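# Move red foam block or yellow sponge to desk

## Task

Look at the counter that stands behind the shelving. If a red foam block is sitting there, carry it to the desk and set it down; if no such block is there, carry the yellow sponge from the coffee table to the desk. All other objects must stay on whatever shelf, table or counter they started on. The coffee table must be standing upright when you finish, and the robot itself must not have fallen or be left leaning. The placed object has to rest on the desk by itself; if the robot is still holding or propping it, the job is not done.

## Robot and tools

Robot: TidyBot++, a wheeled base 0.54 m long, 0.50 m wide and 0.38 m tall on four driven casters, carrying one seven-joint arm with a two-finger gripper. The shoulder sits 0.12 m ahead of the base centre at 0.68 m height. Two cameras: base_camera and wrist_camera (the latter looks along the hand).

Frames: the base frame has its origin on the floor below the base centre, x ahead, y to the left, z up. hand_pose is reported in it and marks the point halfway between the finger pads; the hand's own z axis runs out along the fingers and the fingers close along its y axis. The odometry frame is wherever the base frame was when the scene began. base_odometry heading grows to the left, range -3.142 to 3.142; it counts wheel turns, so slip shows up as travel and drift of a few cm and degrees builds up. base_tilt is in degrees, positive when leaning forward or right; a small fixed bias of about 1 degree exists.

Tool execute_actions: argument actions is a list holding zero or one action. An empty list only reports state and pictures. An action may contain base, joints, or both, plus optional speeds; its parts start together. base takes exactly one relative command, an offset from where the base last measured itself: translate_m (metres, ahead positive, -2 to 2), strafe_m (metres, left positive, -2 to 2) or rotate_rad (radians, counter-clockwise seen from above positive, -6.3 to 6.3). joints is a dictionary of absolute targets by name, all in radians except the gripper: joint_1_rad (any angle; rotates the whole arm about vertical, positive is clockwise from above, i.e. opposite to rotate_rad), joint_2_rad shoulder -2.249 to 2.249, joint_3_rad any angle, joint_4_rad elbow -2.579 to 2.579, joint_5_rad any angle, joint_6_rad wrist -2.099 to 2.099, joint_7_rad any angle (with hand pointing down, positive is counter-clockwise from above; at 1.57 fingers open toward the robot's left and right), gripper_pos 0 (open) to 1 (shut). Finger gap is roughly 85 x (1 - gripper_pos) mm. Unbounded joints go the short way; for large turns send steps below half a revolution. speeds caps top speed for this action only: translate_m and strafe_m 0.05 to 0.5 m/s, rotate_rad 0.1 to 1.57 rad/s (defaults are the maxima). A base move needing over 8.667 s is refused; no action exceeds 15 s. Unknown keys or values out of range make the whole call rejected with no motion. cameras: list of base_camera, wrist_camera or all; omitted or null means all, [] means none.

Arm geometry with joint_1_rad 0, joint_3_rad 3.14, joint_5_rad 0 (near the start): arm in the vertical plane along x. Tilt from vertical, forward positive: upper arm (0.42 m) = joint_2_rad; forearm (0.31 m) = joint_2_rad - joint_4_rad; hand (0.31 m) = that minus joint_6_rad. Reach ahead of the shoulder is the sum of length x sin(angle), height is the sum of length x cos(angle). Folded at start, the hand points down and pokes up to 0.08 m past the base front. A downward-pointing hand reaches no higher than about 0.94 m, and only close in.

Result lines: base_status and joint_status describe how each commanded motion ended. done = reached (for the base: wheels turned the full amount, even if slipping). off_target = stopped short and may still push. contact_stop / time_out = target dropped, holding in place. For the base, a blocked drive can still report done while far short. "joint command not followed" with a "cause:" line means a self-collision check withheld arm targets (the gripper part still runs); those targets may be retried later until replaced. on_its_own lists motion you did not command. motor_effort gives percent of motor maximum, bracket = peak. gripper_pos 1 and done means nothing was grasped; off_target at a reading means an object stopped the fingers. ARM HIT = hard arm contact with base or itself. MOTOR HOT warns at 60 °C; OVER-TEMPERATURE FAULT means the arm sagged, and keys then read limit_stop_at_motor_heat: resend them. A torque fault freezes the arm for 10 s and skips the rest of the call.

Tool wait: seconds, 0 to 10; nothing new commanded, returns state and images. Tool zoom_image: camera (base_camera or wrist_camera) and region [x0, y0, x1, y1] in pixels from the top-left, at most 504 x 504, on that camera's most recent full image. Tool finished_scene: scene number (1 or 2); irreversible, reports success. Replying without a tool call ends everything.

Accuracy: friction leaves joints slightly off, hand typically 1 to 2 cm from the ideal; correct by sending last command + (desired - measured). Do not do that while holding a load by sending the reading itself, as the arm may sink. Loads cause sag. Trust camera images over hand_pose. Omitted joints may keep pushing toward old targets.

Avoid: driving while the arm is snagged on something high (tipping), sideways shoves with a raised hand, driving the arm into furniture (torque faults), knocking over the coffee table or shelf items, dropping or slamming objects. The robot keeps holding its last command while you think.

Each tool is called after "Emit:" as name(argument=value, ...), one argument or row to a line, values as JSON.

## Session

Emit:
execute_actions(
  actions=[],
)

Scene clock: 0.00 s.
base_odometry: x=+0.000 y=+0.000 heading=+0.000 (m, m, rad; odometry frame)
base_tilt: forward=-0.4 right=+0.6 (deg)
base_status: not commanded
joint_positions: joint_1_rad=-0.055 joint_2_rad=-0.329 joint_3_rad=+3.141 joint_4_rad=-2.556 joint_5_rad=+0.020 joint_6_rad=-0.838 joint_7_rad=+1.609 gripper_pos=+0.000
joint_status: not commanded
motor_effort: joint_1_rad=+0 joint_2_rad=-1 joint_3_rad=+1 joint_4_rad=+14 joint_5_rad=+0 joint_6_rad=+1 joint_7_rad=+0 (%)
hand_pose: x=+0.2558 y=+0.0043 z=+0.5778 quat_wxyz=(+0.007, +0.998, +0.053, +0.038) (m; base frame)
pictures: base_camera, wrist_camera
Images, in order (width x height): base_camera 644x364, wrist_camera 644x476.

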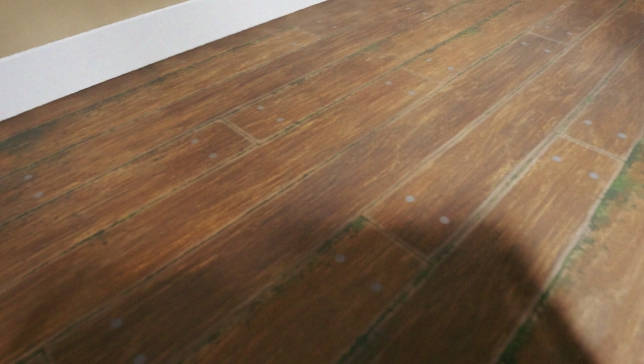

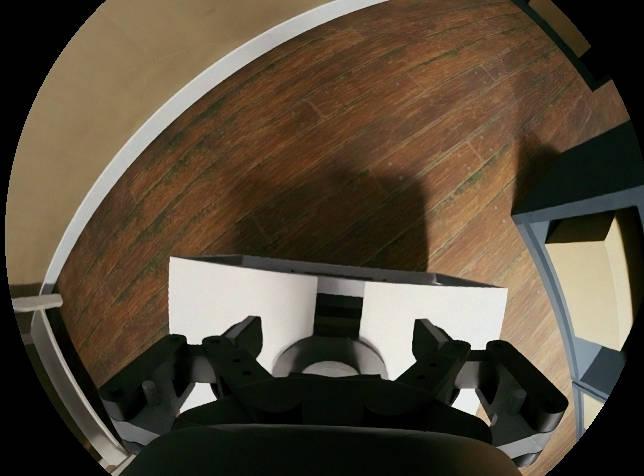

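Emit:
execute_actions(
  actions=[
    {"base":{"rotate_rad":-0.78},"joints":{"joint_1_rad":0.015,"joint_6_rad":-0.2,"joint_7_rad":1.55}},
  ],
)

Scene clock: 2.93 s.
base_odometry: x=+0.000 y=+0.000 heading=-0.779 (m, m, rad; odometry frame)
base_tilt: forward=-0.4 right=+0.5 (deg)
base_status: done
joint_positions: joint_1_rad=+0.001 joint_2_rad=-0.329 joint_3_rad=+3.141 joint_4_rad=-2.556 joint_5_rad=+0.020 joint_6_rad=-0.196 joint_7_rad=+1.576 gripper_pos=+0.000
joint_status: all done
motor_effort: joint_1_rad=+0(0) joint_2_rad=-6(7) joint_3_rad=+0(1) joint_4_rad=+17(17) joint_5_rad=-1(0) joint_6_rad=+7(6) joint_7_rad=+0(1) (%)
hand_pose: x=+0.4371 y=+0.0000 z=+0.6539 quat_wxyz=(+0.006, +0.936, +0.010, +0.352) (m; base frame)
pictures: base_camera, wrist_camera
Images, in order (width x height): base_camera 644x364, wrist_camera 644x476.

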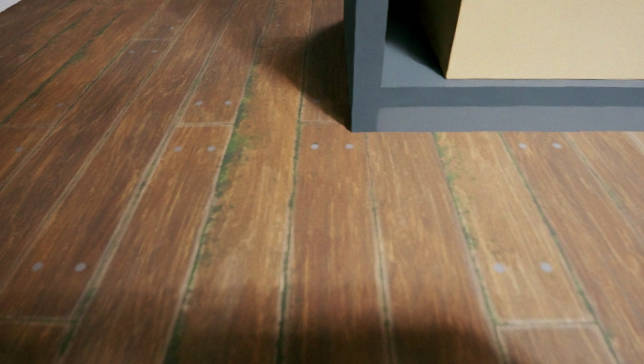

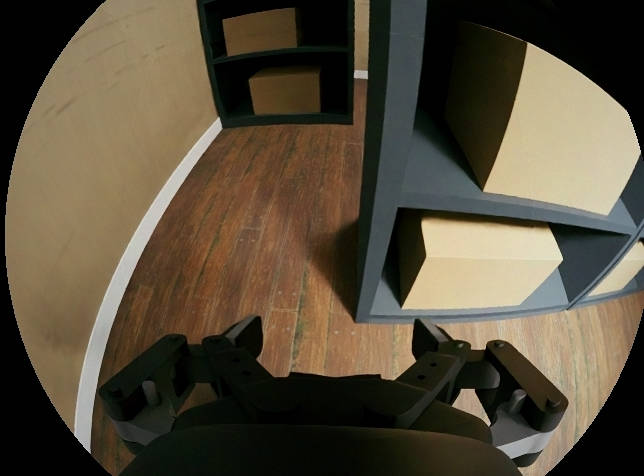

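Emit:
execute_actions(
  actions=[
    {"base":{"strafe_m":0.4},"joints":{"joint_2_rad":-0.2,"joint_4_rad":-0.6,"joint_6_rad":-1.5}},
  ],
)

Emit:
execute_actions(
  actions=[
    {"base":{"translate_m":1.1},"joints":{"joint_1_rad":0.8}},
  ],
)

Scene clock: 9.27 s.
base_odometry: x=+0.282 y=+0.284 heading=-0.780 (m, m, rad; odometry frame)
base_tilt: forward=-0.4 right=+0.5 (deg)
base_status: done
joint_positions: joint_1_rad=+0.001 joint_2_rad=-0.212 joint_3_rad=+3.140 joint_4_rad=-0.622 joint_5_rad=+0.020 joint_6_rad=-1.479 joint_7_rad=+1.576 gripper_pos=+0.000
joint_status: all done
motor_effort: joint_1_rad=+0(0) joint_2_rad=-6(13) joint_3_rad=+1(3) joint_4_rad=+12(22) joint_5_rad=-1(0) joint_6_rad=+9(10) joint_7_rad=+0(0) (%)
hand_pose: x=+0.4516 y=-0.0043 z=+1.2838 quat_wxyz=(+0.010, +0.810, -0.003, +0.586) (m; base frame)
pictures: base_camera, wrist_camera
Images, in order (width x height): base_camera 644x364, wrist_camera 644x476.

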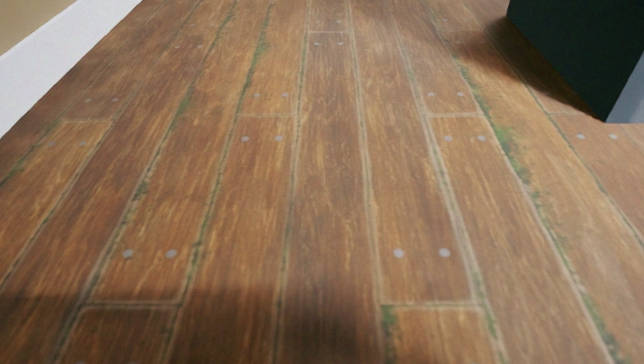

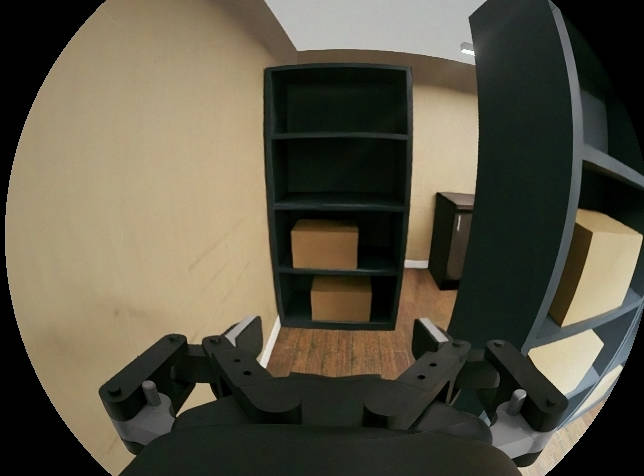

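Scene clock: 12.83 s.
base_odometry: x=+1.065 y=-0.489 heading=-0.780 (m, m, rad; odometry frame)
base_tilt: forward=-0.4 right=+0.5 (deg)
base_status: done
joint_positions: joint_1_rad=+0.784 joint_2_rad=-0.199 joint_3_rad=+3.140 joint_4_rad=-0.621 joint_5_rad=+0.020 joint_6_rad=-1.480 joint_7_rad=+1.576 gripper_pos=+0.000
joint_status: all done
motor_effort: joint_1_rad=+0(0) joint_2_rad=-6(8) joint_3_rad=+1(1) joint_4_rad=+12(13) joint_5_rad=+0(0) joint_6_rad=+10(10) joint_7_rad=+0(0) (%)
hand_pose: x=+0.3572 y=-0.2429 z=+1.2796 quat_wxyz=(+0.230, +0.752, -0.313, +0.533) (m; base frame)
pictures: base_camera, wrist_camera
Images, in order (width x height): base_camera 644x364, wrist_camera 644x476.

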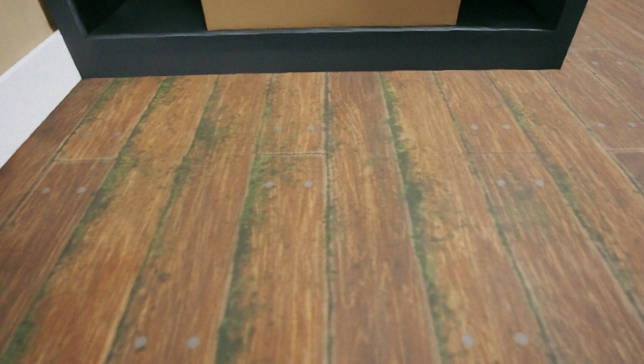

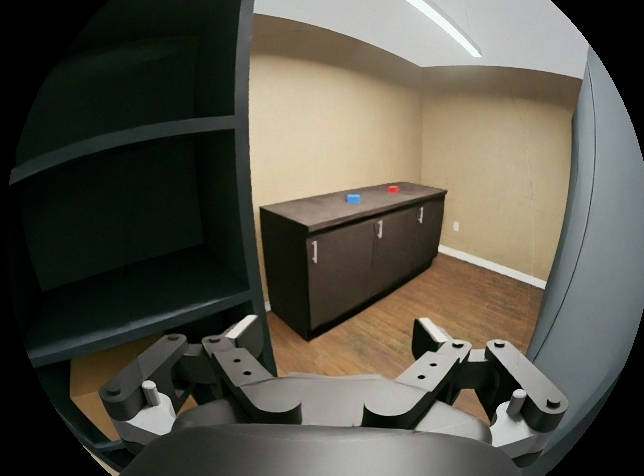

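Emit:
execute_actions(
  actions=[
    {"base":{"translate_m":0.5},"joints":{"joint_1_rad":1.57,"joint_6_rad":-2.05}},
  ],
)

Scene clock: 17.30 s.
base_odometry: x=+1.421 y=-0.840 heading=-0.779 (m, m, rad; odometry frame)
base_tilt: forward=-0.4 right=+0.5 (deg)
base_status: done
joint_positions: joint_1_rad=+1.553 joint_2_rad=-0.203 joint_3_rad=+3.140 joint_4_rad=-0.621 joint_5_rad=+0.020 joint_6_rad=-2.031 joint_7_rad=+1.576 gripper_pos=+0.000
joint_status: all done
motor_effort: joint_1_rad=-1(1) joint_2_rad=-3(6) joint_3_rad=+0(2) joint_4_rad=+11(12) joint_5_rad=+0(2) joint_6_rad=+7(9) joint_7_rad=+0(1) (%)
hand_pose: x=+0.1198 y=-0.2416 z=+1.1419 quat_wxyz=(+0.243, +0.668, -0.662, +0.237) (m; base frame)
pictures: base_camera, wrist_camera
Images, in order (width x height): base_camera 644x364, wrist_camera 644x476.

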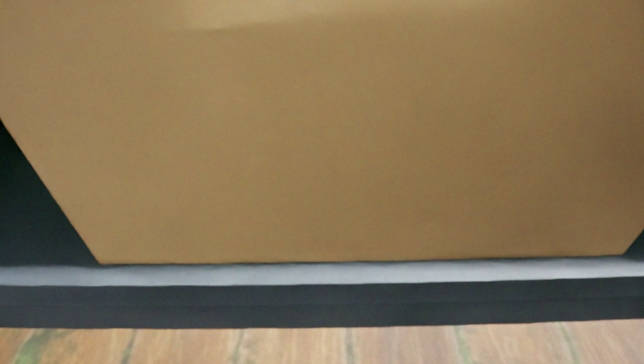

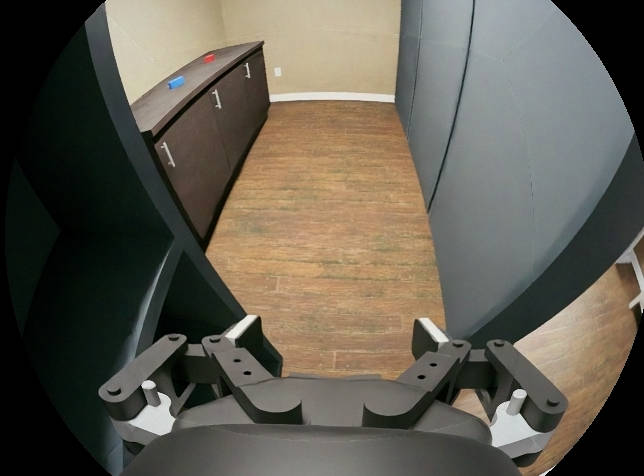

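Emit:
execute_actions(
  actions=[
    {"base":{"strafe_m":-2.0}},
  ],
  cameras=["wrist_camera"],
)

Emit:
execute_actions(
  actions=[
    {"joints":{"joint_1_rad":-0.015}},
  ],
)

Scene clock: 27.70 s.
base_odometry: x=+0.016 y=-2.264 heading=-0.778 (m, m, rad; odometry frame)
base_tilt: forward=-0.4 right=+0.6 (deg)
base_status: done
joint_positions: joint_1_rad=+1.553 joint_2_rad=-0.196 joint_3_rad=+3.140 joint_4_rad=-0.620 joint_5_rad=+0.020 joint_6_rad=-2.032 joint_7_rad=+1.576 gripper_pos=+0.000
joint_status: not commanded
motor_effort: joint_1_rad=+0(0) joint_2_rad=-4(8) joint_3_rad=+0(1) joint_4_rad=+11(11) joint_5_rad=-1(1) joint_6_rad=+6(7) joint_7_rad=+0(0) (%)
hand_pose: x=+0.1199 y=-0.2445 z=+1.1401 quat_wxyz=(+0.241, +0.669, -0.663, +0.235) (m; base frame)
pictures: wrist_camera
Images, in order (width x height): wrist_camera 644x476.

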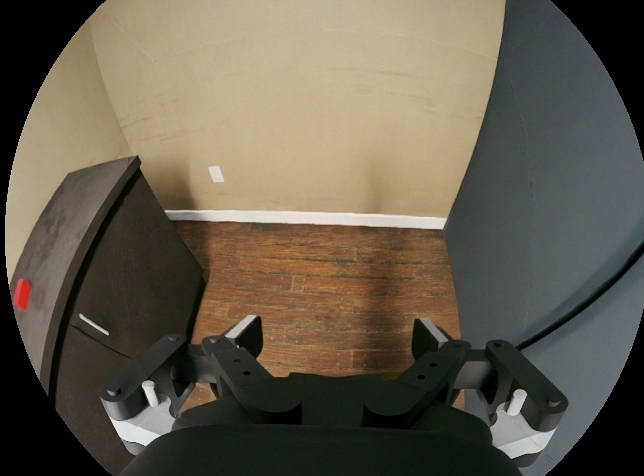

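Scene clock: 30.50 s.
base_odometry: x=+0.016 y=-2.264 heading=-0.778 (m, m, rad; odometry frame)
base_tilt: forward=-0.4 right=+0.5 (deg)
base_status: not commanded
joint_positions: joint_1_rad=+0.002 joint_2_rad=-0.196 joint_3_rad=+3.140 joint_4_rad=-0.620 joint_5_rad=+0.020 joint_6_rad=-2.032 joint_7_rad=+1.576 gripper_pos=+0.000
joint_status: all done
motor_effort: joint_1_rad=+0(0) joint_2_rad=-4(5) joint_3_rad=+1(1) joint_4_rad=+11(11) joint_5_rad=+0(0) joint_6_rad=+7(7) joint_7_rad=+0(0) (%)
hand_pose: x=+0.3635 y=-0.0040 z=+1.1401 quat_wxyz=(+0.008, +0.942, -0.005, +0.336) (m; base frame)
pictures: base_camera, wrist_camera
Images, in order (width x height): base_camera 644x364, wrist_camera 644x476.

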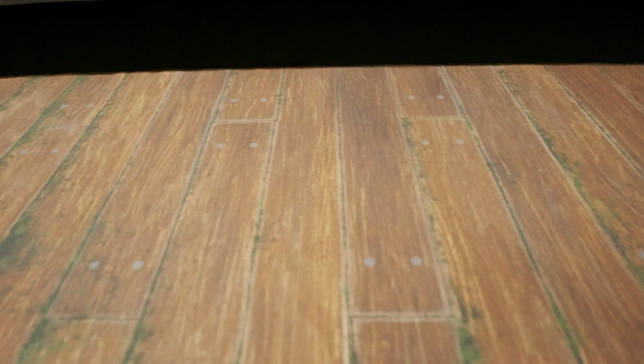

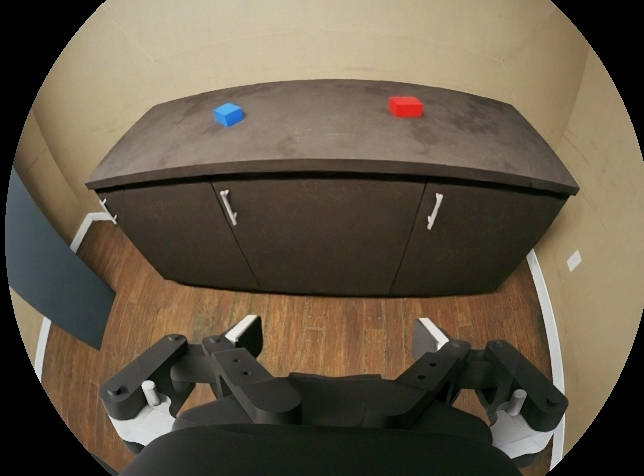

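Emit:
execute_actions(
  actions=[
    {"base":{"strafe_m":-0.27}},
  ],
  cameras=[],
)

Emit:
execute_actions(
  actions=[
    {"base":{"translate_m":0.48},"joints":{"joint_2_rad":0.2,"joint_4_rad":-0.4,"joint_6_rad":-2.05}},
  ],
)

Scene clock: 37.20 s.
base_odometry: x=-0.173 y=-2.457 heading=-0.778 (m, m, rad; odometry frame)
base_tilt: forward=-0.4 right=+0.5 (deg)
base_status: done
joint_positions: joint_1_rad=+0.001 joint_2_rad=-0.196 joint_3_rad=+3.140 joint_4_rad=-0.620 joint_5_rad=+0.020 joint_6_rad=-2.032 joint_7_rad=+1.576 gripper_pos=+0.000
joint_status: not commanded
motor_effort: joint_1_rad=-1(1) joint_2_rad=-5(7) joint_3_rad=+0(1) joint_4_rad=+11(12) joint_5_rad=-1(2) joint_6_rad=+7(7) joint_7_rad=+0(0) (%)
hand_pose: x=+0.3634 y=-0.0041 z=+1.1401 quat_wxyz=(+0.008, +0.942, -0.005, +0.336) (m; base frame)
pictures: none
No camera images: the call's "cameras" was empty. Leave "cameras" out to get every camera's image.

Scene clock: 39.73 s.
base_odometry: x=+0.169 y=-2.794 heading=-0.778 (m, m, rad; odometry frame)
base_tilt: forward=-0.4 right=+0.6 (deg)
base_status: done
joint_positions: joint_1_rad=+0.001 joint_2_rad=+0.208 joint_3_rad=+3.140 joint_4_rad=-0.426 joint_5_rad=+0.020 joint_6_rad=-2.033 joint_7_rad=+1.576 gripper_pos=+0.000
joint_status: all done
motor_effort: joint_1_rad=+0(0) joint_2_rad=-22(33) joint_3_rad=+1(1) joint_4_rad=+13(15) joint_5_rad=-1(0) joint_6_rad=+5(8) joint_7_rad=+0(0) (%)
hand_pose: x=+0.5342 y=-0.0043 z=+1.0698 quat_wxyz=(+0.008, +0.972, -0.004, +0.235) (m; base frame)
pictures: base_camera, wrist_camera
Images, in order (width x height): base_camera 644x364, wrist_camera 644x476.

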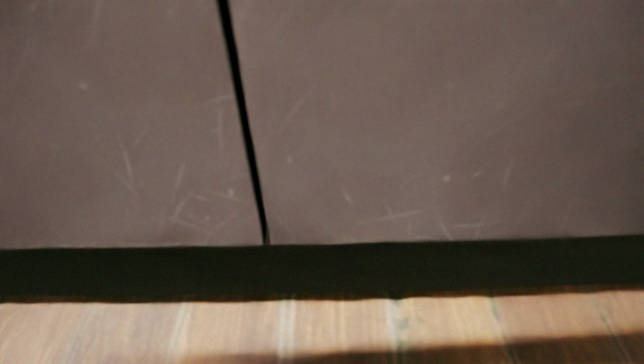

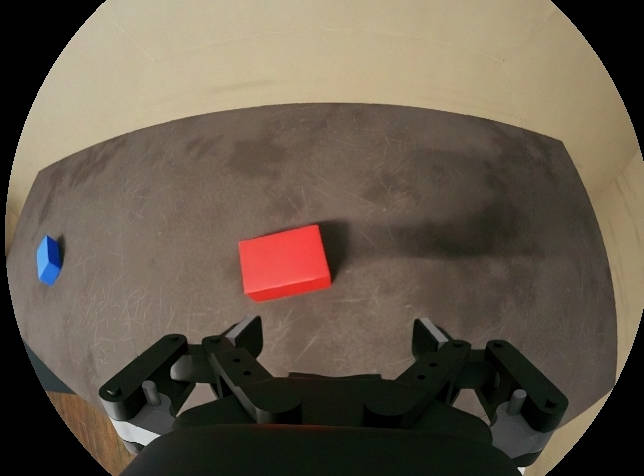

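Emit:
execute_actions(
  actions=[
    {"base":{"translate_m":0.08},"speeds":{"translate_m":0.15},"joints":{"joint_1_rad":-0.12,"joint_2_rad":0.26,"joint_4_rad":-0.52,"joint_6_rad":-2.07,"joint_7_rad":0.1}},
  ],
)

Scene clock: 45.93 s.
base_odometry: x=+0.226 y=-2.851 heading=-0.779 (m, m, rad; odometry frame)
base_tilt: forward=-0.4 right=+0.6 (deg)
base_status: done
joint_positions: joint_1_rad=-0.104 joint_2_rad=+0.250 joint_3_rad=+3.140 joint_4_rad=-0.494 joint_5_rad=+0.020 joint_6_rad=-2.049 joint_7_rad=+0.104 gripper_pos=+0.000
joint_status: all done
motor_effort: joint_1_rad=+0(1) joint_2_rad=-25(28) joint_3_rad=+0(1) joint_4_rad=+13(15) joint_5_rad=+0(0) joint_6_rad=+4(6) joint_7_rad=+0(0) (%)
hand_pose: x=+0.5403 y=+0.0403 z=+1.0283 quat_wxyz=(-0.117, +0.762, -0.624, +0.128) (m; base frame)
pictures: base_camera, wrist_camera
Images, in order (width x height): base_camera 644x364, wrist_camera 644x476.

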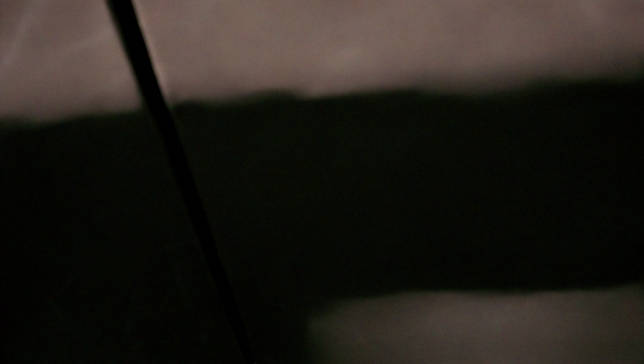

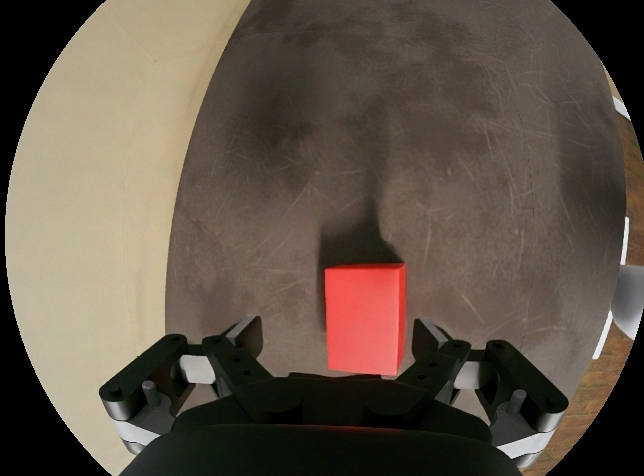

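Emit:
execute_actions(
  actions=[
    {"joints":{"joint_1_rad":-0.155,"joint_2_rad":0.29,"joint_4_rad":-0.648,"joint_6_rad":-2.03,"joint_7_rad":0.05}},
  ],
  cameras=["wrist_camera"],
)

Scene clock: 49.87 s.
base_odometry: x=+0.226 y=-2.851 heading=-0.779 (m, m, rad; odometry frame)
base_tilt: forward=-0.3 right=+0.6 (deg)
base_status: not commanded
joint_positions: joint_1_rad=-0.139 joint_2_rad=+0.290 joint_3_rad=+3.140 joint_4_rad=-0.627 joint_5_rad=+0.020 joint_6_rad=-2.049 joint_7_rad=+0.076 gripper_pos=+0.000
joint_status: all done
motor_effort: joint_1_rad=-1(1) joint_2_rad=-29(29) joint_3_rad=+0(0) joint_4_rad=+15(15) joint_5_rad=+0(0) joint_6_rad=+3(4) joint_7_rad=+0(1) (%)
hand_pose: x=+0.5398 y=+0.0550 z=+0.9697 quat_wxyz=(-0.058, +0.773, -0.628, +0.066) (m; base frame)
pictures: wrist_camera
Images, in order (width x height): wrist_camera 644x476.

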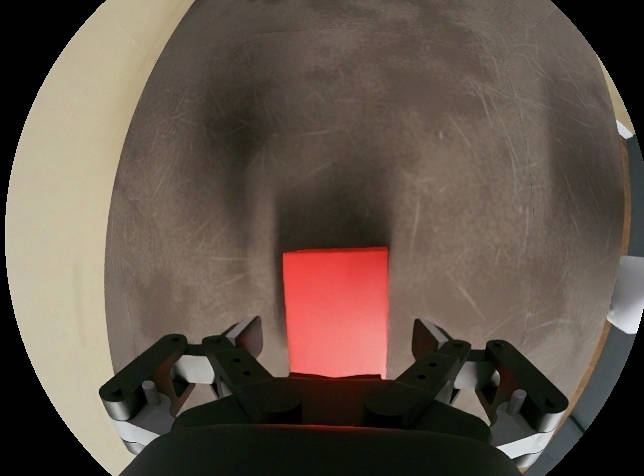

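Emit:
execute_actions(
  actions=[
    {"joints":{"joint_2_rad":0.322,"joint_4_rad":-0.748,"joint_6_rad":-2.0}},
  ],
  cameras=["wrist_camera"],
)

Emit:
execute_actions(
  actions=[
    {"joints":{"gripper_pos":1}},
  ],
  cameras=["wrist_camera"],
)

Scene clock: 53.33 s.
base_odometry: x=+0.226 y=-2.850 heading=-0.779 (m, m, rad; odometry frame)
base_tilt: forward=-0.4 right=+0.5 (deg)
base_status: not commanded
joint_positions: joint_1_rad=-0.139 joint_2_rad=+0.321 joint_3_rad=+3.140 joint_4_rad=-0.726 joint_5_rad=+0.020 joint_6_rad=-2.020 joint_7_rad=+0.076 gripper_pos=+0.000
joint_status: all done
motor_effort: joint_1_rad=-1(0) joint_2_rad=-30(33) joint_3_rad=+1(0) joint_4_rad=+15(17) joint_5_rad=+0(0) joint_6_rad=+2(3) joint_7_rad=+0(0) (%)
hand_pose: x=+0.5435 y=+0.0554 z=+0.9279 quat_wxyz=(-0.021, +0.776, -0.630, +0.032) (m; base frame)
pictures: wrist_camera
Images, in order (width x height): wrist_camera 644x476.

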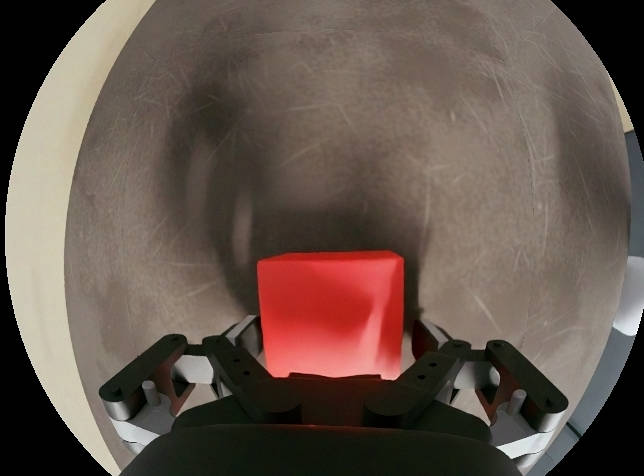

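Scene clock: 54.43 s.
base_odometry: x=+0.226 y=-2.850 heading=-0.779 (m, m, rad; odometry frame)
base_tilt: forward=-0.4 right=+0.5 (deg)
base_status: not commanded
joint_positions: joint_1_rad=-0.139 joint_2_rad=+0.312 joint_3_rad=+3.140 joint_4_rad=-0.728 joint_5_rad=+0.020 joint_6_rad=-2.020 joint_7_rad=+0.076 gripper_pos=+0.379
joint_status: gripper_pos off_target (ended at +0.379, target +1.000)
motor_effort: joint_1_rad=-1(0) joint_2_rad=-27(29) joint_3_rad=+0(1) joint_4_rad=+14(15) joint_5_rad=+0(0) joint_6_rad=+2(4) joint_7_rad=+1(0) (%)
hand_pose: x=+0.5411 y=+0.0551 z=+0.9312 quat_wxyz=(-0.024, +0.776, -0.630, +0.034) (m; base frame)
pictures: wrist_camera
Images, in order (width x height): wrist_camera 644x476.

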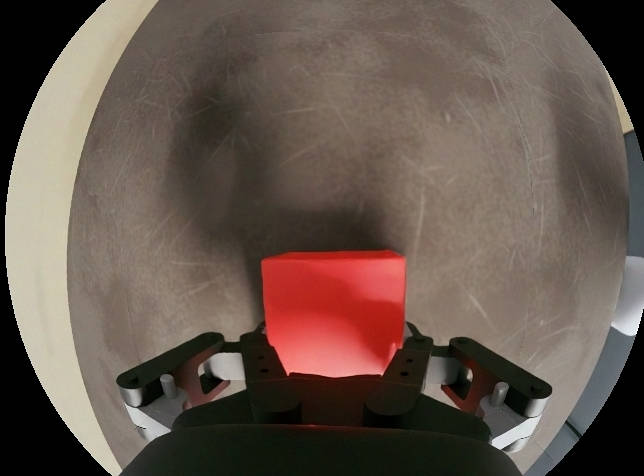

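Emit:
execute_actions(
  actions=[
    {"joints":{"joint_2_rad":0.1}},
  ],
  cameras=[],
)

Emit:
execute_actions(
  actions=[
    {"base":{"translate_m":-0.6},"joints":{"joint_1_rad":-1.57,"joint_2_rad":-0.3,"joint_7_rad":1.57}},
  ],
)

Emit:
execute_actions(
  actions=[
    {"base":{"strafe_m":1.3}},
  ],
)

Scene clock: 58.00 s.
base_odometry: x=+0.226 y=-2.850 heading=-0.779 (m, m, rad; odometry frame)
base_tilt: forward=-0.4 right=+0.5 (deg)
base_status: not commanded
joint_positions: joint_1_rad=-0.139 joint_2_rad=+0.097 joint_3_rad=+3.140 joint_4_rad=-0.732 joint_5_rad=+0.020 joint_6_rad=-2.019 joint_7_rad=+0.076 gripper_pos=+0.379
joint_status: all done
motor_effort: joint_1_rad=-1(1) joint_2_rad=-20(33) joint_3_rad=+0(0) joint_4_rad=+14(17) joint_5_rad=+0(0) joint_6_rad=+4(4) joint_7_rad=+1(0) (%)
hand_pose: x=+0.4786 y=+0.0463 z=+1.0151 quat_wxyz=(-0.101, +0.767, -0.624, +0.106) (m; base frame)
pictures: none
No camera images: the call's "cameras" was empty. Leave "cameras" out to get every camera's image.

Scene clock: 60.77 s.
base_odometry: x=-0.201 y=-2.428 heading=-0.780 (m, m, rad; odometry frame)
base_tilt: forward=-0.4 right=+0.5 (deg)
base_status: done
joint_positions: joint_1_rad=-1.553 joint_2_rad=-0.289 joint_3_rad=+3.140 joint_4_rad=-0.732 joint_5_rad=+0.020 joint_6_rad=-2.018 joint_7_rad=+1.545 gripper_pos=+0.379
joint_status: all done
motor_effort: joint_1_rad=-1(5) joint_2_rad=-1(25) joint_3_rad=+0(2) joint_4_rad=+11(16) joint_5_rad=+0(1) joint_6_rad=+7(7) joint_7_rad=+0(0) (%)
hand_pose: x=+0.1263 y=+0.2107 z=+1.1272 quat_wxyz=(-0.232, +0.685, +0.648, +0.240) (m; base frame)
pictures: base_camera, wrist_camera
Images, in order (width x height): base_camera 644x364, wrist_camera 644x476.

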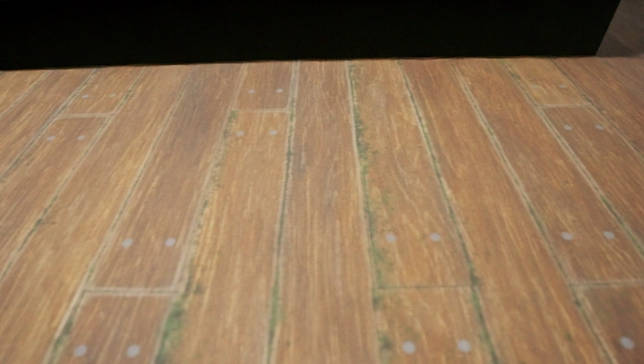

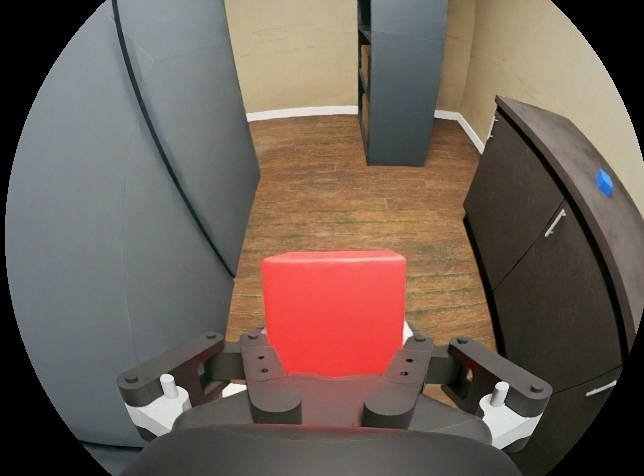

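Scene clock: 64.87 s.
base_odometry: x=+0.713 y=-1.503 heading=-0.779 (m, m, rad; odometry frame)
base_tilt: forward=-0.4 right=+0.5 (deg)
base_status: done
joint_positions: joint_1_rad=-1.553 joint_2_rad=-0.295 joint_3_rad=+3.140 joint_4_rad=-0.732 joint_5_rad=+0.020 joint_6_rad=-2.018 joint_7_rad=+1.545 gripper_pos=+0.379
joint_status: not commanded
motor_effort: joint_1_rad=-1(1) joint_2_rad=+0(5) joint_3_rad=+1(0) joint_4_rad=+11(12) joint_5_rad=+0(1) joint_6_rad=+7(8) joint_7_rad=+0(0) (%)
hand_pose: x=+0.1263 y=+0.2079 z=+1.1285 quat_wxyz=(-0.234, +0.684, +0.647, +0.242) (m; base frame)
pictures: base_camera, wrist_camera
Images, in order (width x height): base_camera 644x364, wrist_camera 644x476.

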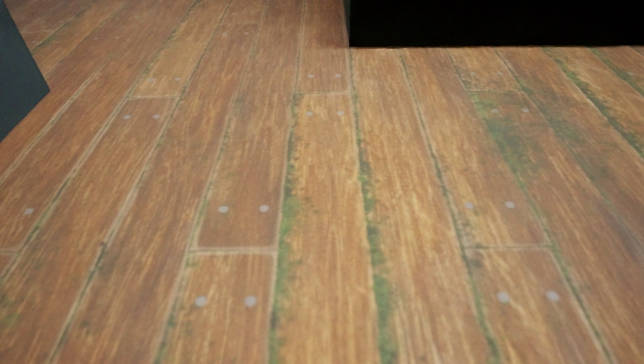

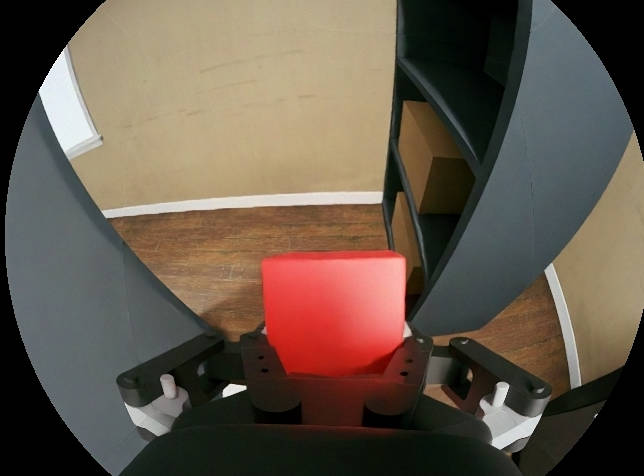

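Emit:
execute_actions(
  actions=[
    {"base":{"translate_m":0.06}},
  ],
  cameras=[],
)

Emit:
execute_actions(
  actions=[
    {"base":{"strafe_m":0.94},"joints":{"joint_1_rad":-3.14}},
  ],
)

Scene clock: 68.67 s.
base_odometry: x=+0.756 y=-1.545 heading=-0.779 (m, m, rad; odometry frame)
base_tilt: forward=-0.4 right=+0.6 (deg)
base_status: done
joint_positions: joint_1_rad=-1.553 joint_2_rad=-0.296 joint_3_rad=+3.141 joint_4_rad=-0.732 joint_5_rad=+0.020 joint_6_rad=-2.018 joint_7_rad=+1.545 gripper_pos=+0.379
joint_status: not commanded
motor_effort: joint_1_rad=+0(0) joint_2_rad=+0(2) joint_3_rad=+1(3) joint_4_rad=+11(12) joint_5_rad=-1(0) joint_6_rad=+7(7) joint_7_rad=+0(0) (%)
hand_pose: x=+0.1266 y=+0.2077 z=+1.1286 quat_wxyz=(-0.234, +0.684, +0.646, +0.242) (m; base frame)
pictures: none
No camera images: the call's "cameras" was empty. Leave "cameras" out to get every camera's image.

Scene clock: 71.90 s.
base_odometry: x=+1.417 y=-0.877 heading=-0.780 (m, m, rad; odometry frame)
base_tilt: forward=-0.4 right=+0.6 (deg)
base_status: done
joint_positions: joint_1_rad=-3.123 joint_2_rad=-0.302 joint_3_rad=+3.141 joint_4_rad=-0.732 joint_5_rad=+0.020 joint_6_rad=-2.018 joint_7_rad=+1.545 gripper_pos=+0.379
joint_status: all done
motor_effort: joint_1_rad=-1(1) joint_2_rad=+0(5) joint_3_rad=+0(2) joint_4_rad=+11(12) joint_5_rad=-1(2) joint_6_rad=+7(7) joint_7_rad=+0(0) (%)
hand_pose: x=-0.0857 y=+0.0077 z=+1.1300 quat_wxyz=(-0.340, +0.027, +0.940, +0.006) (m; base frame)
pictures: base_camera, wrist_camera
Images, in order (width x height): base_camera 644x364, wrist_camera 644x476.

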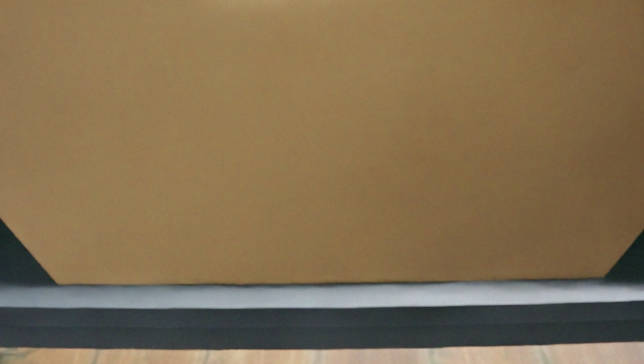

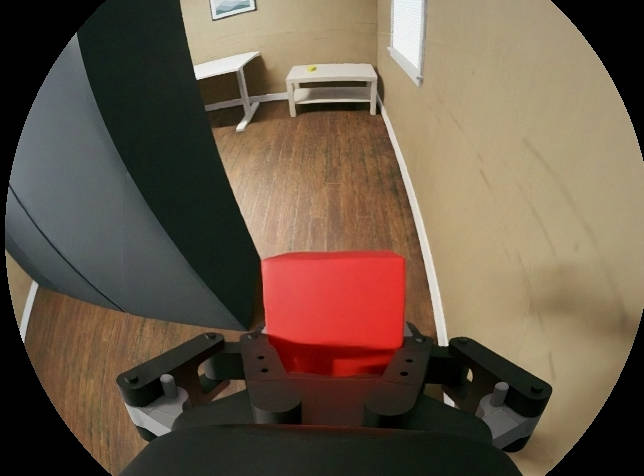

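Emit:
execute_actions(
  actions=[
    {"base":{"translate_m":-2.0}},
  ],
)

Emit:
execute_actions(
  actions=[
    {"base":{"rotate_rad":-2.21},"joints":{"joint_1_rad":-0.02}},
  ],
)

Scene clock: 79.53 s.
base_odometry: x=-0.005 y=+0.530 heading=-0.780 (m, m, rad; odometry frame)
base_tilt: forward=-0.4 right=+0.5 (deg)
base_status: done
joint_positions: joint_1_rad=-3.123 joint_2_rad=-0.295 joint_3_rad=+3.141 joint_4_rad=-0.732 joint_5_rad=+0.020 joint_6_rad=-2.018 joint_7_rad=+1.545 gripper_pos=+0.379
joint_status: not commanded
motor_effort: joint_1_rad=+0(0) joint_2_rad=+0(5) joint_3_rad=+1(1) joint_4_rad=+11(12) joint_5_rad=+0(0) joint_6_rad=+7(8) joint_7_rad=+0(0) (%)
hand_pose: x=-0.0888 y=+0.0077 z=+1.1286 quat_wxyz=(-0.337, +0.027, +0.941, +0.006) (m; base frame)
pictures: base_camera, wrist_camera
Images, in order (width x height): base_camera 644x364, wrist_camera 644x476.

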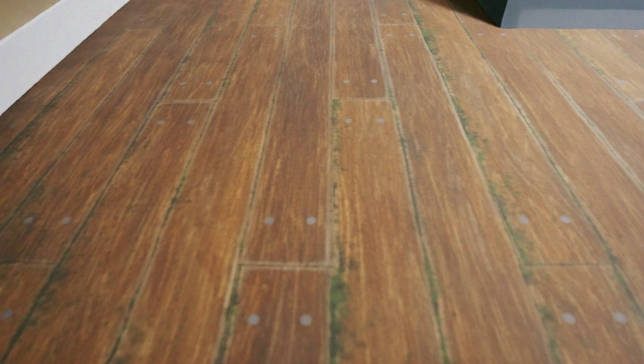

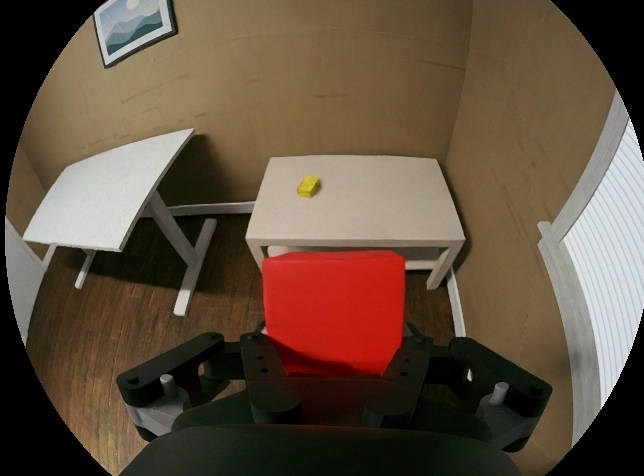

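Scene clock: 83.47 s.
base_odometry: x=-0.005 y=+0.530 heading=-2.989 (m, m, rad; odometry frame)
base_tilt: forward=-0.4 right=+0.6 (deg)
base_status: done
joint_positions: joint_1_rad=-0.037 joint_2_rad=-0.295 joint_3_rad=+3.141 joint_4_rad=-0.732 joint_5_rad=+0.020 joint_6_rad=-2.018 joint_7_rad=+1.545 gripper_pos=+0.379
joint_status: all done
motor_effort: joint_1_rad=+0(1) joint_2_rad=+0(2) joint_3_rad=+0(1) joint_4_rad=+11(12) joint_5_rad=+0(0) joint_6_rad=+7(7) joint_7_rad=+0(0) (%)
hand_pose: x=+0.3269 y=+0.0037 z=+1.1286 quat_wxyz=(-0.004, +0.942, -0.001, +0.337) (m; base frame)
pictures: base_camera, wrist_camera
Images, in order (width x height): base_camera 644x364, wrist_camera 644x476.

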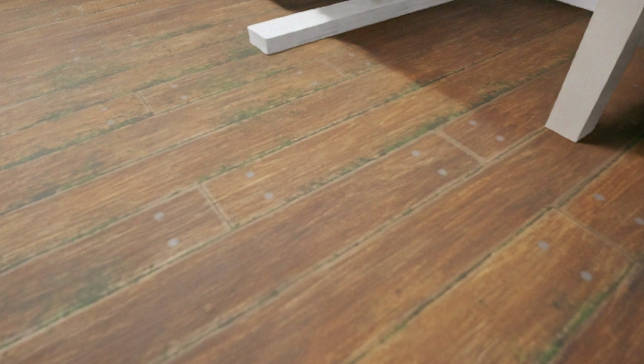

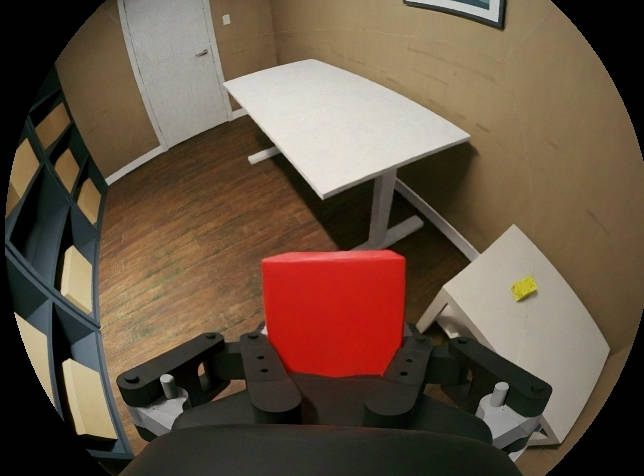

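Emit:
execute_actions(
  actions=[
    {"base":{"translate_m":0.52},"joints":{"joint_1_rad":0.06,"joint_2_rad":0.40,"joint_4_rad":-0.9,"joint_6_rad":-1.82}},
  ],
)

Scene clock: 89.27 s.
base_odometry: x=-0.519 y=+0.452 heading=-2.990 (m, m, rad; odometry frame)
base_tilt: forward=-0.4 right=+0.6 (deg)
base_status: done
joint_positions: joint_1_rad=+0.042 joint_2_rad=+0.411 joint_3_rad=+3.141 joint_4_rad=-0.883 joint_5_rad=+0.020 joint_6_rad=-1.836 joint_7_rad=+1.545 gripper_pos=+0.379
joint_status: all done
motor_effort: joint_1_rad=+0(1) joint_2_rad=-35(42) joint_3_rad=+0(1) joint_4_rad=+17(18) joint_5_rad=+0(0) joint_6_rad=+1(8) joint_7_rad=+0(0) (%)
hand_pose: x=+0.5926 y=-0.0240 z=+0.8422 quat_wxyz=(+0.009, +0.999, -0.036, +0.006) (m; base frame)
pictures: base_camera, wrist_camera
Images, in order (width x height): base_camera 644x364, wrist_camera 644x476.

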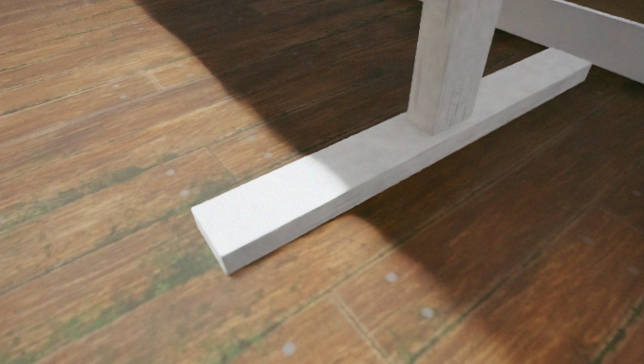

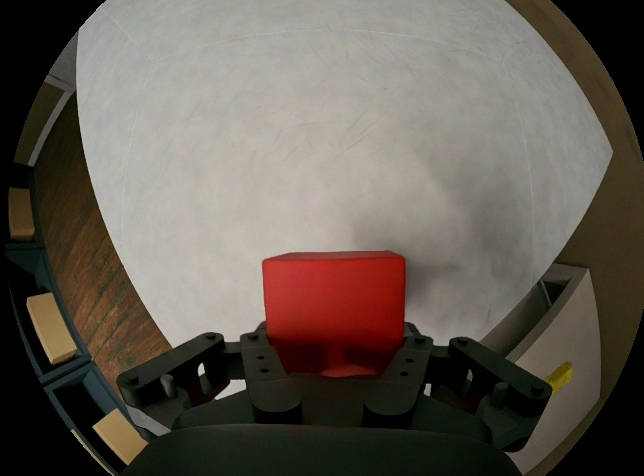

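The desk height may differ from scene 1, so I'm lowering in steps.

Emit:
execute_actions(
  actions=[
    {"joints":{"joint_1_rad":-0.03,"joint_2_rad":0.475,"joint_4_rad":-0.955,"joint_6_rad":-1.705}},
  ],
  cameras=["wrist_camera"],
)

Emit:
execute_actions(
  actions=[
    {"joints":{"joint_2_rad":0.5,"joint_4_rad":-1.005,"joint_6_rad":-1.64}},
  ],
  cameras=["wrist_camera"],
)

Scene clock: 92.10 s.
base_odometry: x=-0.519 y=+0.452 heading=-2.990 (m, m, rad; odometry frame)
base_tilt: forward=-0.4 right=+0.6 (deg)
base_status: not commanded
joint_positions: joint_1_rad=-0.025 joint_2_rad=+0.481 joint_3_rad=+3.141 joint_4_rad=-0.934 joint_5_rad=+0.020 joint_6_rad=-1.721 joint_7_rad=+1.545 gripper_pos=+0.379
joint_status: all done
motor_effort: joint_1_rad=+0(1) joint_2_rad=-37(41) joint_3_rad=-1(1) joint_4_rad=+17(18) joint_5_rad=+0(0) joint_6_rad=+1(1) joint_7_rad=+0(0) (%)
hand_pose: x=+0.6259 y=+0.0081 z=+0.7925 quat_wxyz=(+0.009, +1.000, -0.002, +0.003) (m; base frame)
pictures: wrist_camera
Images, in order (width x height): wrist_camera 644x476.

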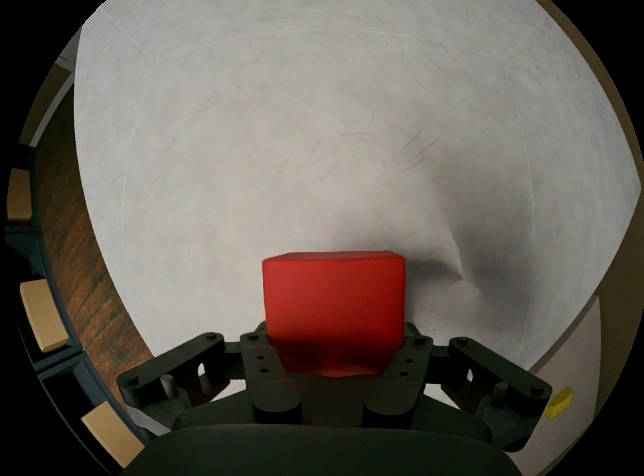

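Scene clock: 92.97 s.
base_odometry: x=-0.519 y=+0.452 heading=-2.990 (m, m, rad; odometry frame)
base_tilt: forward=-0.4 right=+0.5 (deg)
base_status: not commanded
joint_positions: joint_1_rad=-0.025 joint_2_rad=+0.499 joint_3_rad=+3.141 joint_4_rad=-0.983 joint_5_rad=+0.020 joint_6_rad=-1.658 joint_7_rad=+1.545 gripper_pos=+0.379
joint_status: all done
motor_effort: joint_1_rad=-1(1) joint_2_rad=-39(40) joint_3_rad=+0(0) joint_4_rad=+17(18) joint_5_rad=-1(0) joint_6_rad=+1(1) joint_7_rad=+0(0) (%)
hand_pose: x=+0.6337 y=+0.0083 z=+0.7680 quat_wxyz=(+0.010, +1.000, -0.001, +0.001) (m; base frame)
pictures: wrist_camera
Images, in order (width x height): wrist_camera 644x476.

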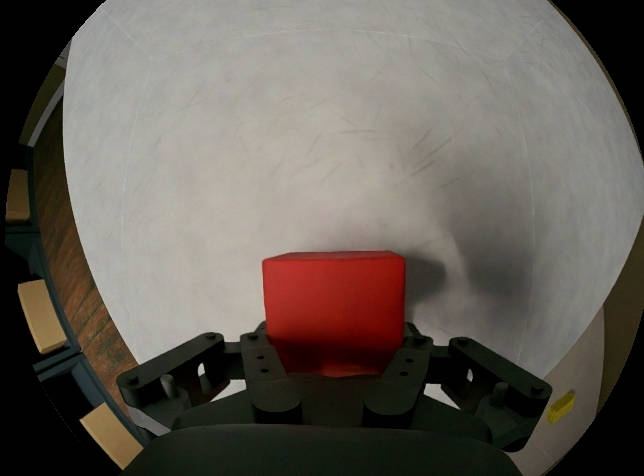

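Emit:
execute_actions(
  actions=[
    {"joints":{"joint_2_rad":0.525,"joint_4_rad":-1.05,"joint_6_rad":-1.58}},
  ],
  cameras=[],
)

Scene clock: 96.23 s.
base_odometry: x=-0.519 y=+0.452 heading=-2.990 (m, m, rad; odometry frame)
base_tilt: forward=-0.4 right=+0.6 (deg)
base_status: not commanded
joint_positions: joint_1_rad=-0.025 joint_2_rad=+0.516 joint_3_rad=+3.141 joint_4_rad=-1.030 joint_5_rad=+0.020 joint_6_rad=-1.598 joint_7_rad=+1.545 gripper_pos=+0.379
joint_status: all done
motor_effort: joint_1_rad=+0(1) joint_2_rad=-38(41) joint_3_rad=+0(0) joint_4_rad=+16(18) joint_5_rad=-1(0) joint_6_rad=+0(1) joint_7_rad=+1(0) (%)
hand_pose: x=+0.6403 y=+0.0084 z=+0.7441 quat_wxyz=(+0.010, +1.000, +0.000, -0.001) (m; base frame)
pictures: none
No camera images: the call's "cameras" was empty. Leave "cameras" out to get every camera's image.

Emit:
execute_actions(
  actions=[
    {"joints":{"joint_2_rad":0.54,"joint_4_rad":-1.09,"joint_6_rad":-1.535}},
  ],
  cameras=["wrist_camera"],
)

Scene clock: 97.97 s.
base_odometry: x=-0.519 y=+0.452 heading=-2.990 (m, m, rad; odometry frame)
base_tilt: forward=-0.4 right=+0.6 (deg)
base_status: not commanded
joint_positions: joint_1_rad=-0.025 joint_2_rad=+0.507 joint_3_rad=+3.141 joint_4_rad=-1.050 joint_5_rad=+0.020 joint_6_rad=-1.563 joint_7_rad=+1.545 gripper_pos=+0.379
joint_status: joint_4_rad off_target (ended at -1.050, target -1.090); the others done
motor_effort: joint_1_rad=+0(1) joint_2_rad=-32(37) joint_3_rad=+0(0) joint_4_rad=+14(16) joint_5_rad=+0(0) joint_6_rad=+2(2) joint_7_rad=+0(0) (%)
hand_pose: x=+0.6443 y=+0.0085 z=+0.7430 quat_wxyz=(+0.009, +1.000, +0.000, +0.011) (m; base frame)
pictures: wrist_camera
Images, in order (width x height): wrist_camera 644x476.

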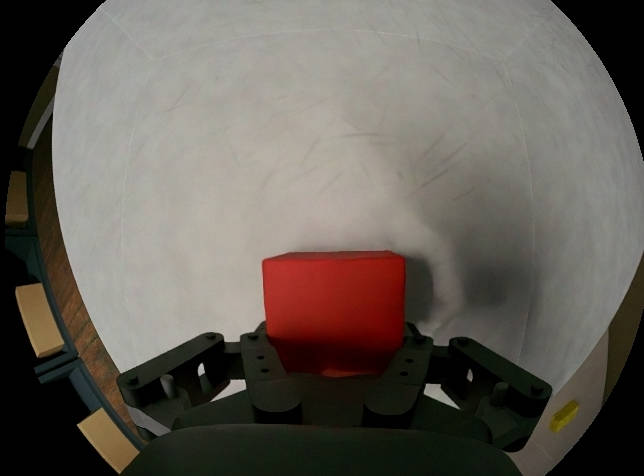

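Emit:
execute_actions(
  actions=[
    {"joints":{"gripper_pos":0,"joint_2_rad":0.512,"joint_4_rad":-1.055,"joint_6_rad":-1.563}},
  ],
  cameras=[],
)

Emit:
execute_actions(
  actions=[
    {"joints":{"joint_2_rad":0.45,"joint_4_rad":-0.85,"joint_6_rad":-1.8}},
  ],
  cameras=["wrist_camera"],
)

Scene clock: 101.03 s.
base_odometry: x=-0.519 y=+0.452 heading=-2.990 (m, m, rad; odometry frame)
base_tilt: forward=-0.4 right=+0.5 (deg)
base_status: not commanded
joint_positions: joint_1_rad=-0.025 joint_2_rad=+0.509 joint_3_rad=+3.141 joint_4_rad=-1.050 joint_5_rad=+0.020 joint_6_rad=-1.563 joint_7_rad=+1.545 gripper_pos=+0.000
joint_status: all done
motor_effort: joint_1_rad=+0(1) joint_2_rad=-38(40) joint_3_rad=-1(0) joint_4_rad=+17(17) joint_5_rad=+0(0) joint_6_rad=+1(3) joint_7_rad=+0(0) (%)
hand_pose: x=+0.6444 y=+0.0085 z=+0.7419 quat_wxyz=(+0.009, +1.000, +0.000, +0.010) (m; base frame)
pictures: none
No camera images: the call's "cameras" was empty. Leave "cameras" out to get every camera's image.

Scene clock: 102.27 s.
base_odometry: x=-0.519 y=+0.452 heading=-2.990 (m, m, rad; odometry frame)
base_tilt: forward=-0.4 right=+0.6 (deg)
base_status: not commanded
joint_positions: joint_1_rad=-0.025 joint_2_rad=+0.447 joint_3_rad=+3.141 joint_4_rad=-0.869 joint_5_rad=+0.020 joint_6_rad=-1.782 joint_7_rad=+1.545 gripper_pos=+0.000
joint_status: all done
motor_effort: joint_1_rad=+0(0) joint_2_rad=-36(42) joint_3_rad=+0(0) joint_4_rad=+17(18) joint_5_rad=+0(0) joint_6_rad=+1(2) joint_7_rad=+1(0) (%)
hand_pose: x=+0.6184 y=+0.0080 z=+0.8296 quat_wxyz=(+0.009, +1.000, -0.002, +0.022) (m; base frame)
pictures: wrist_camera
Images, in order (width x height): wrist_camera 644x476.

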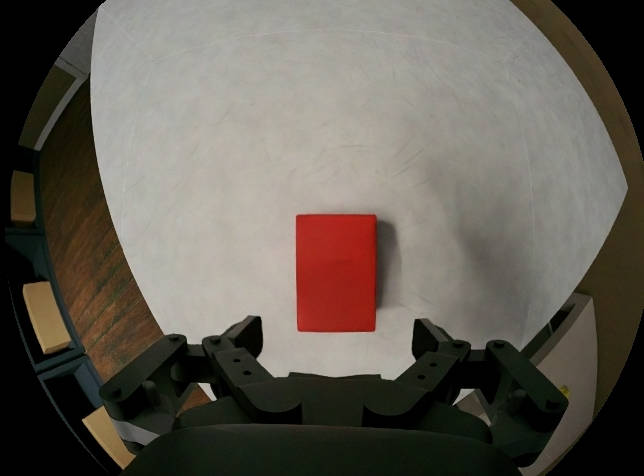

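Emit:
finished_scene(
  scene=2,
)

The scene is finished: the task was done.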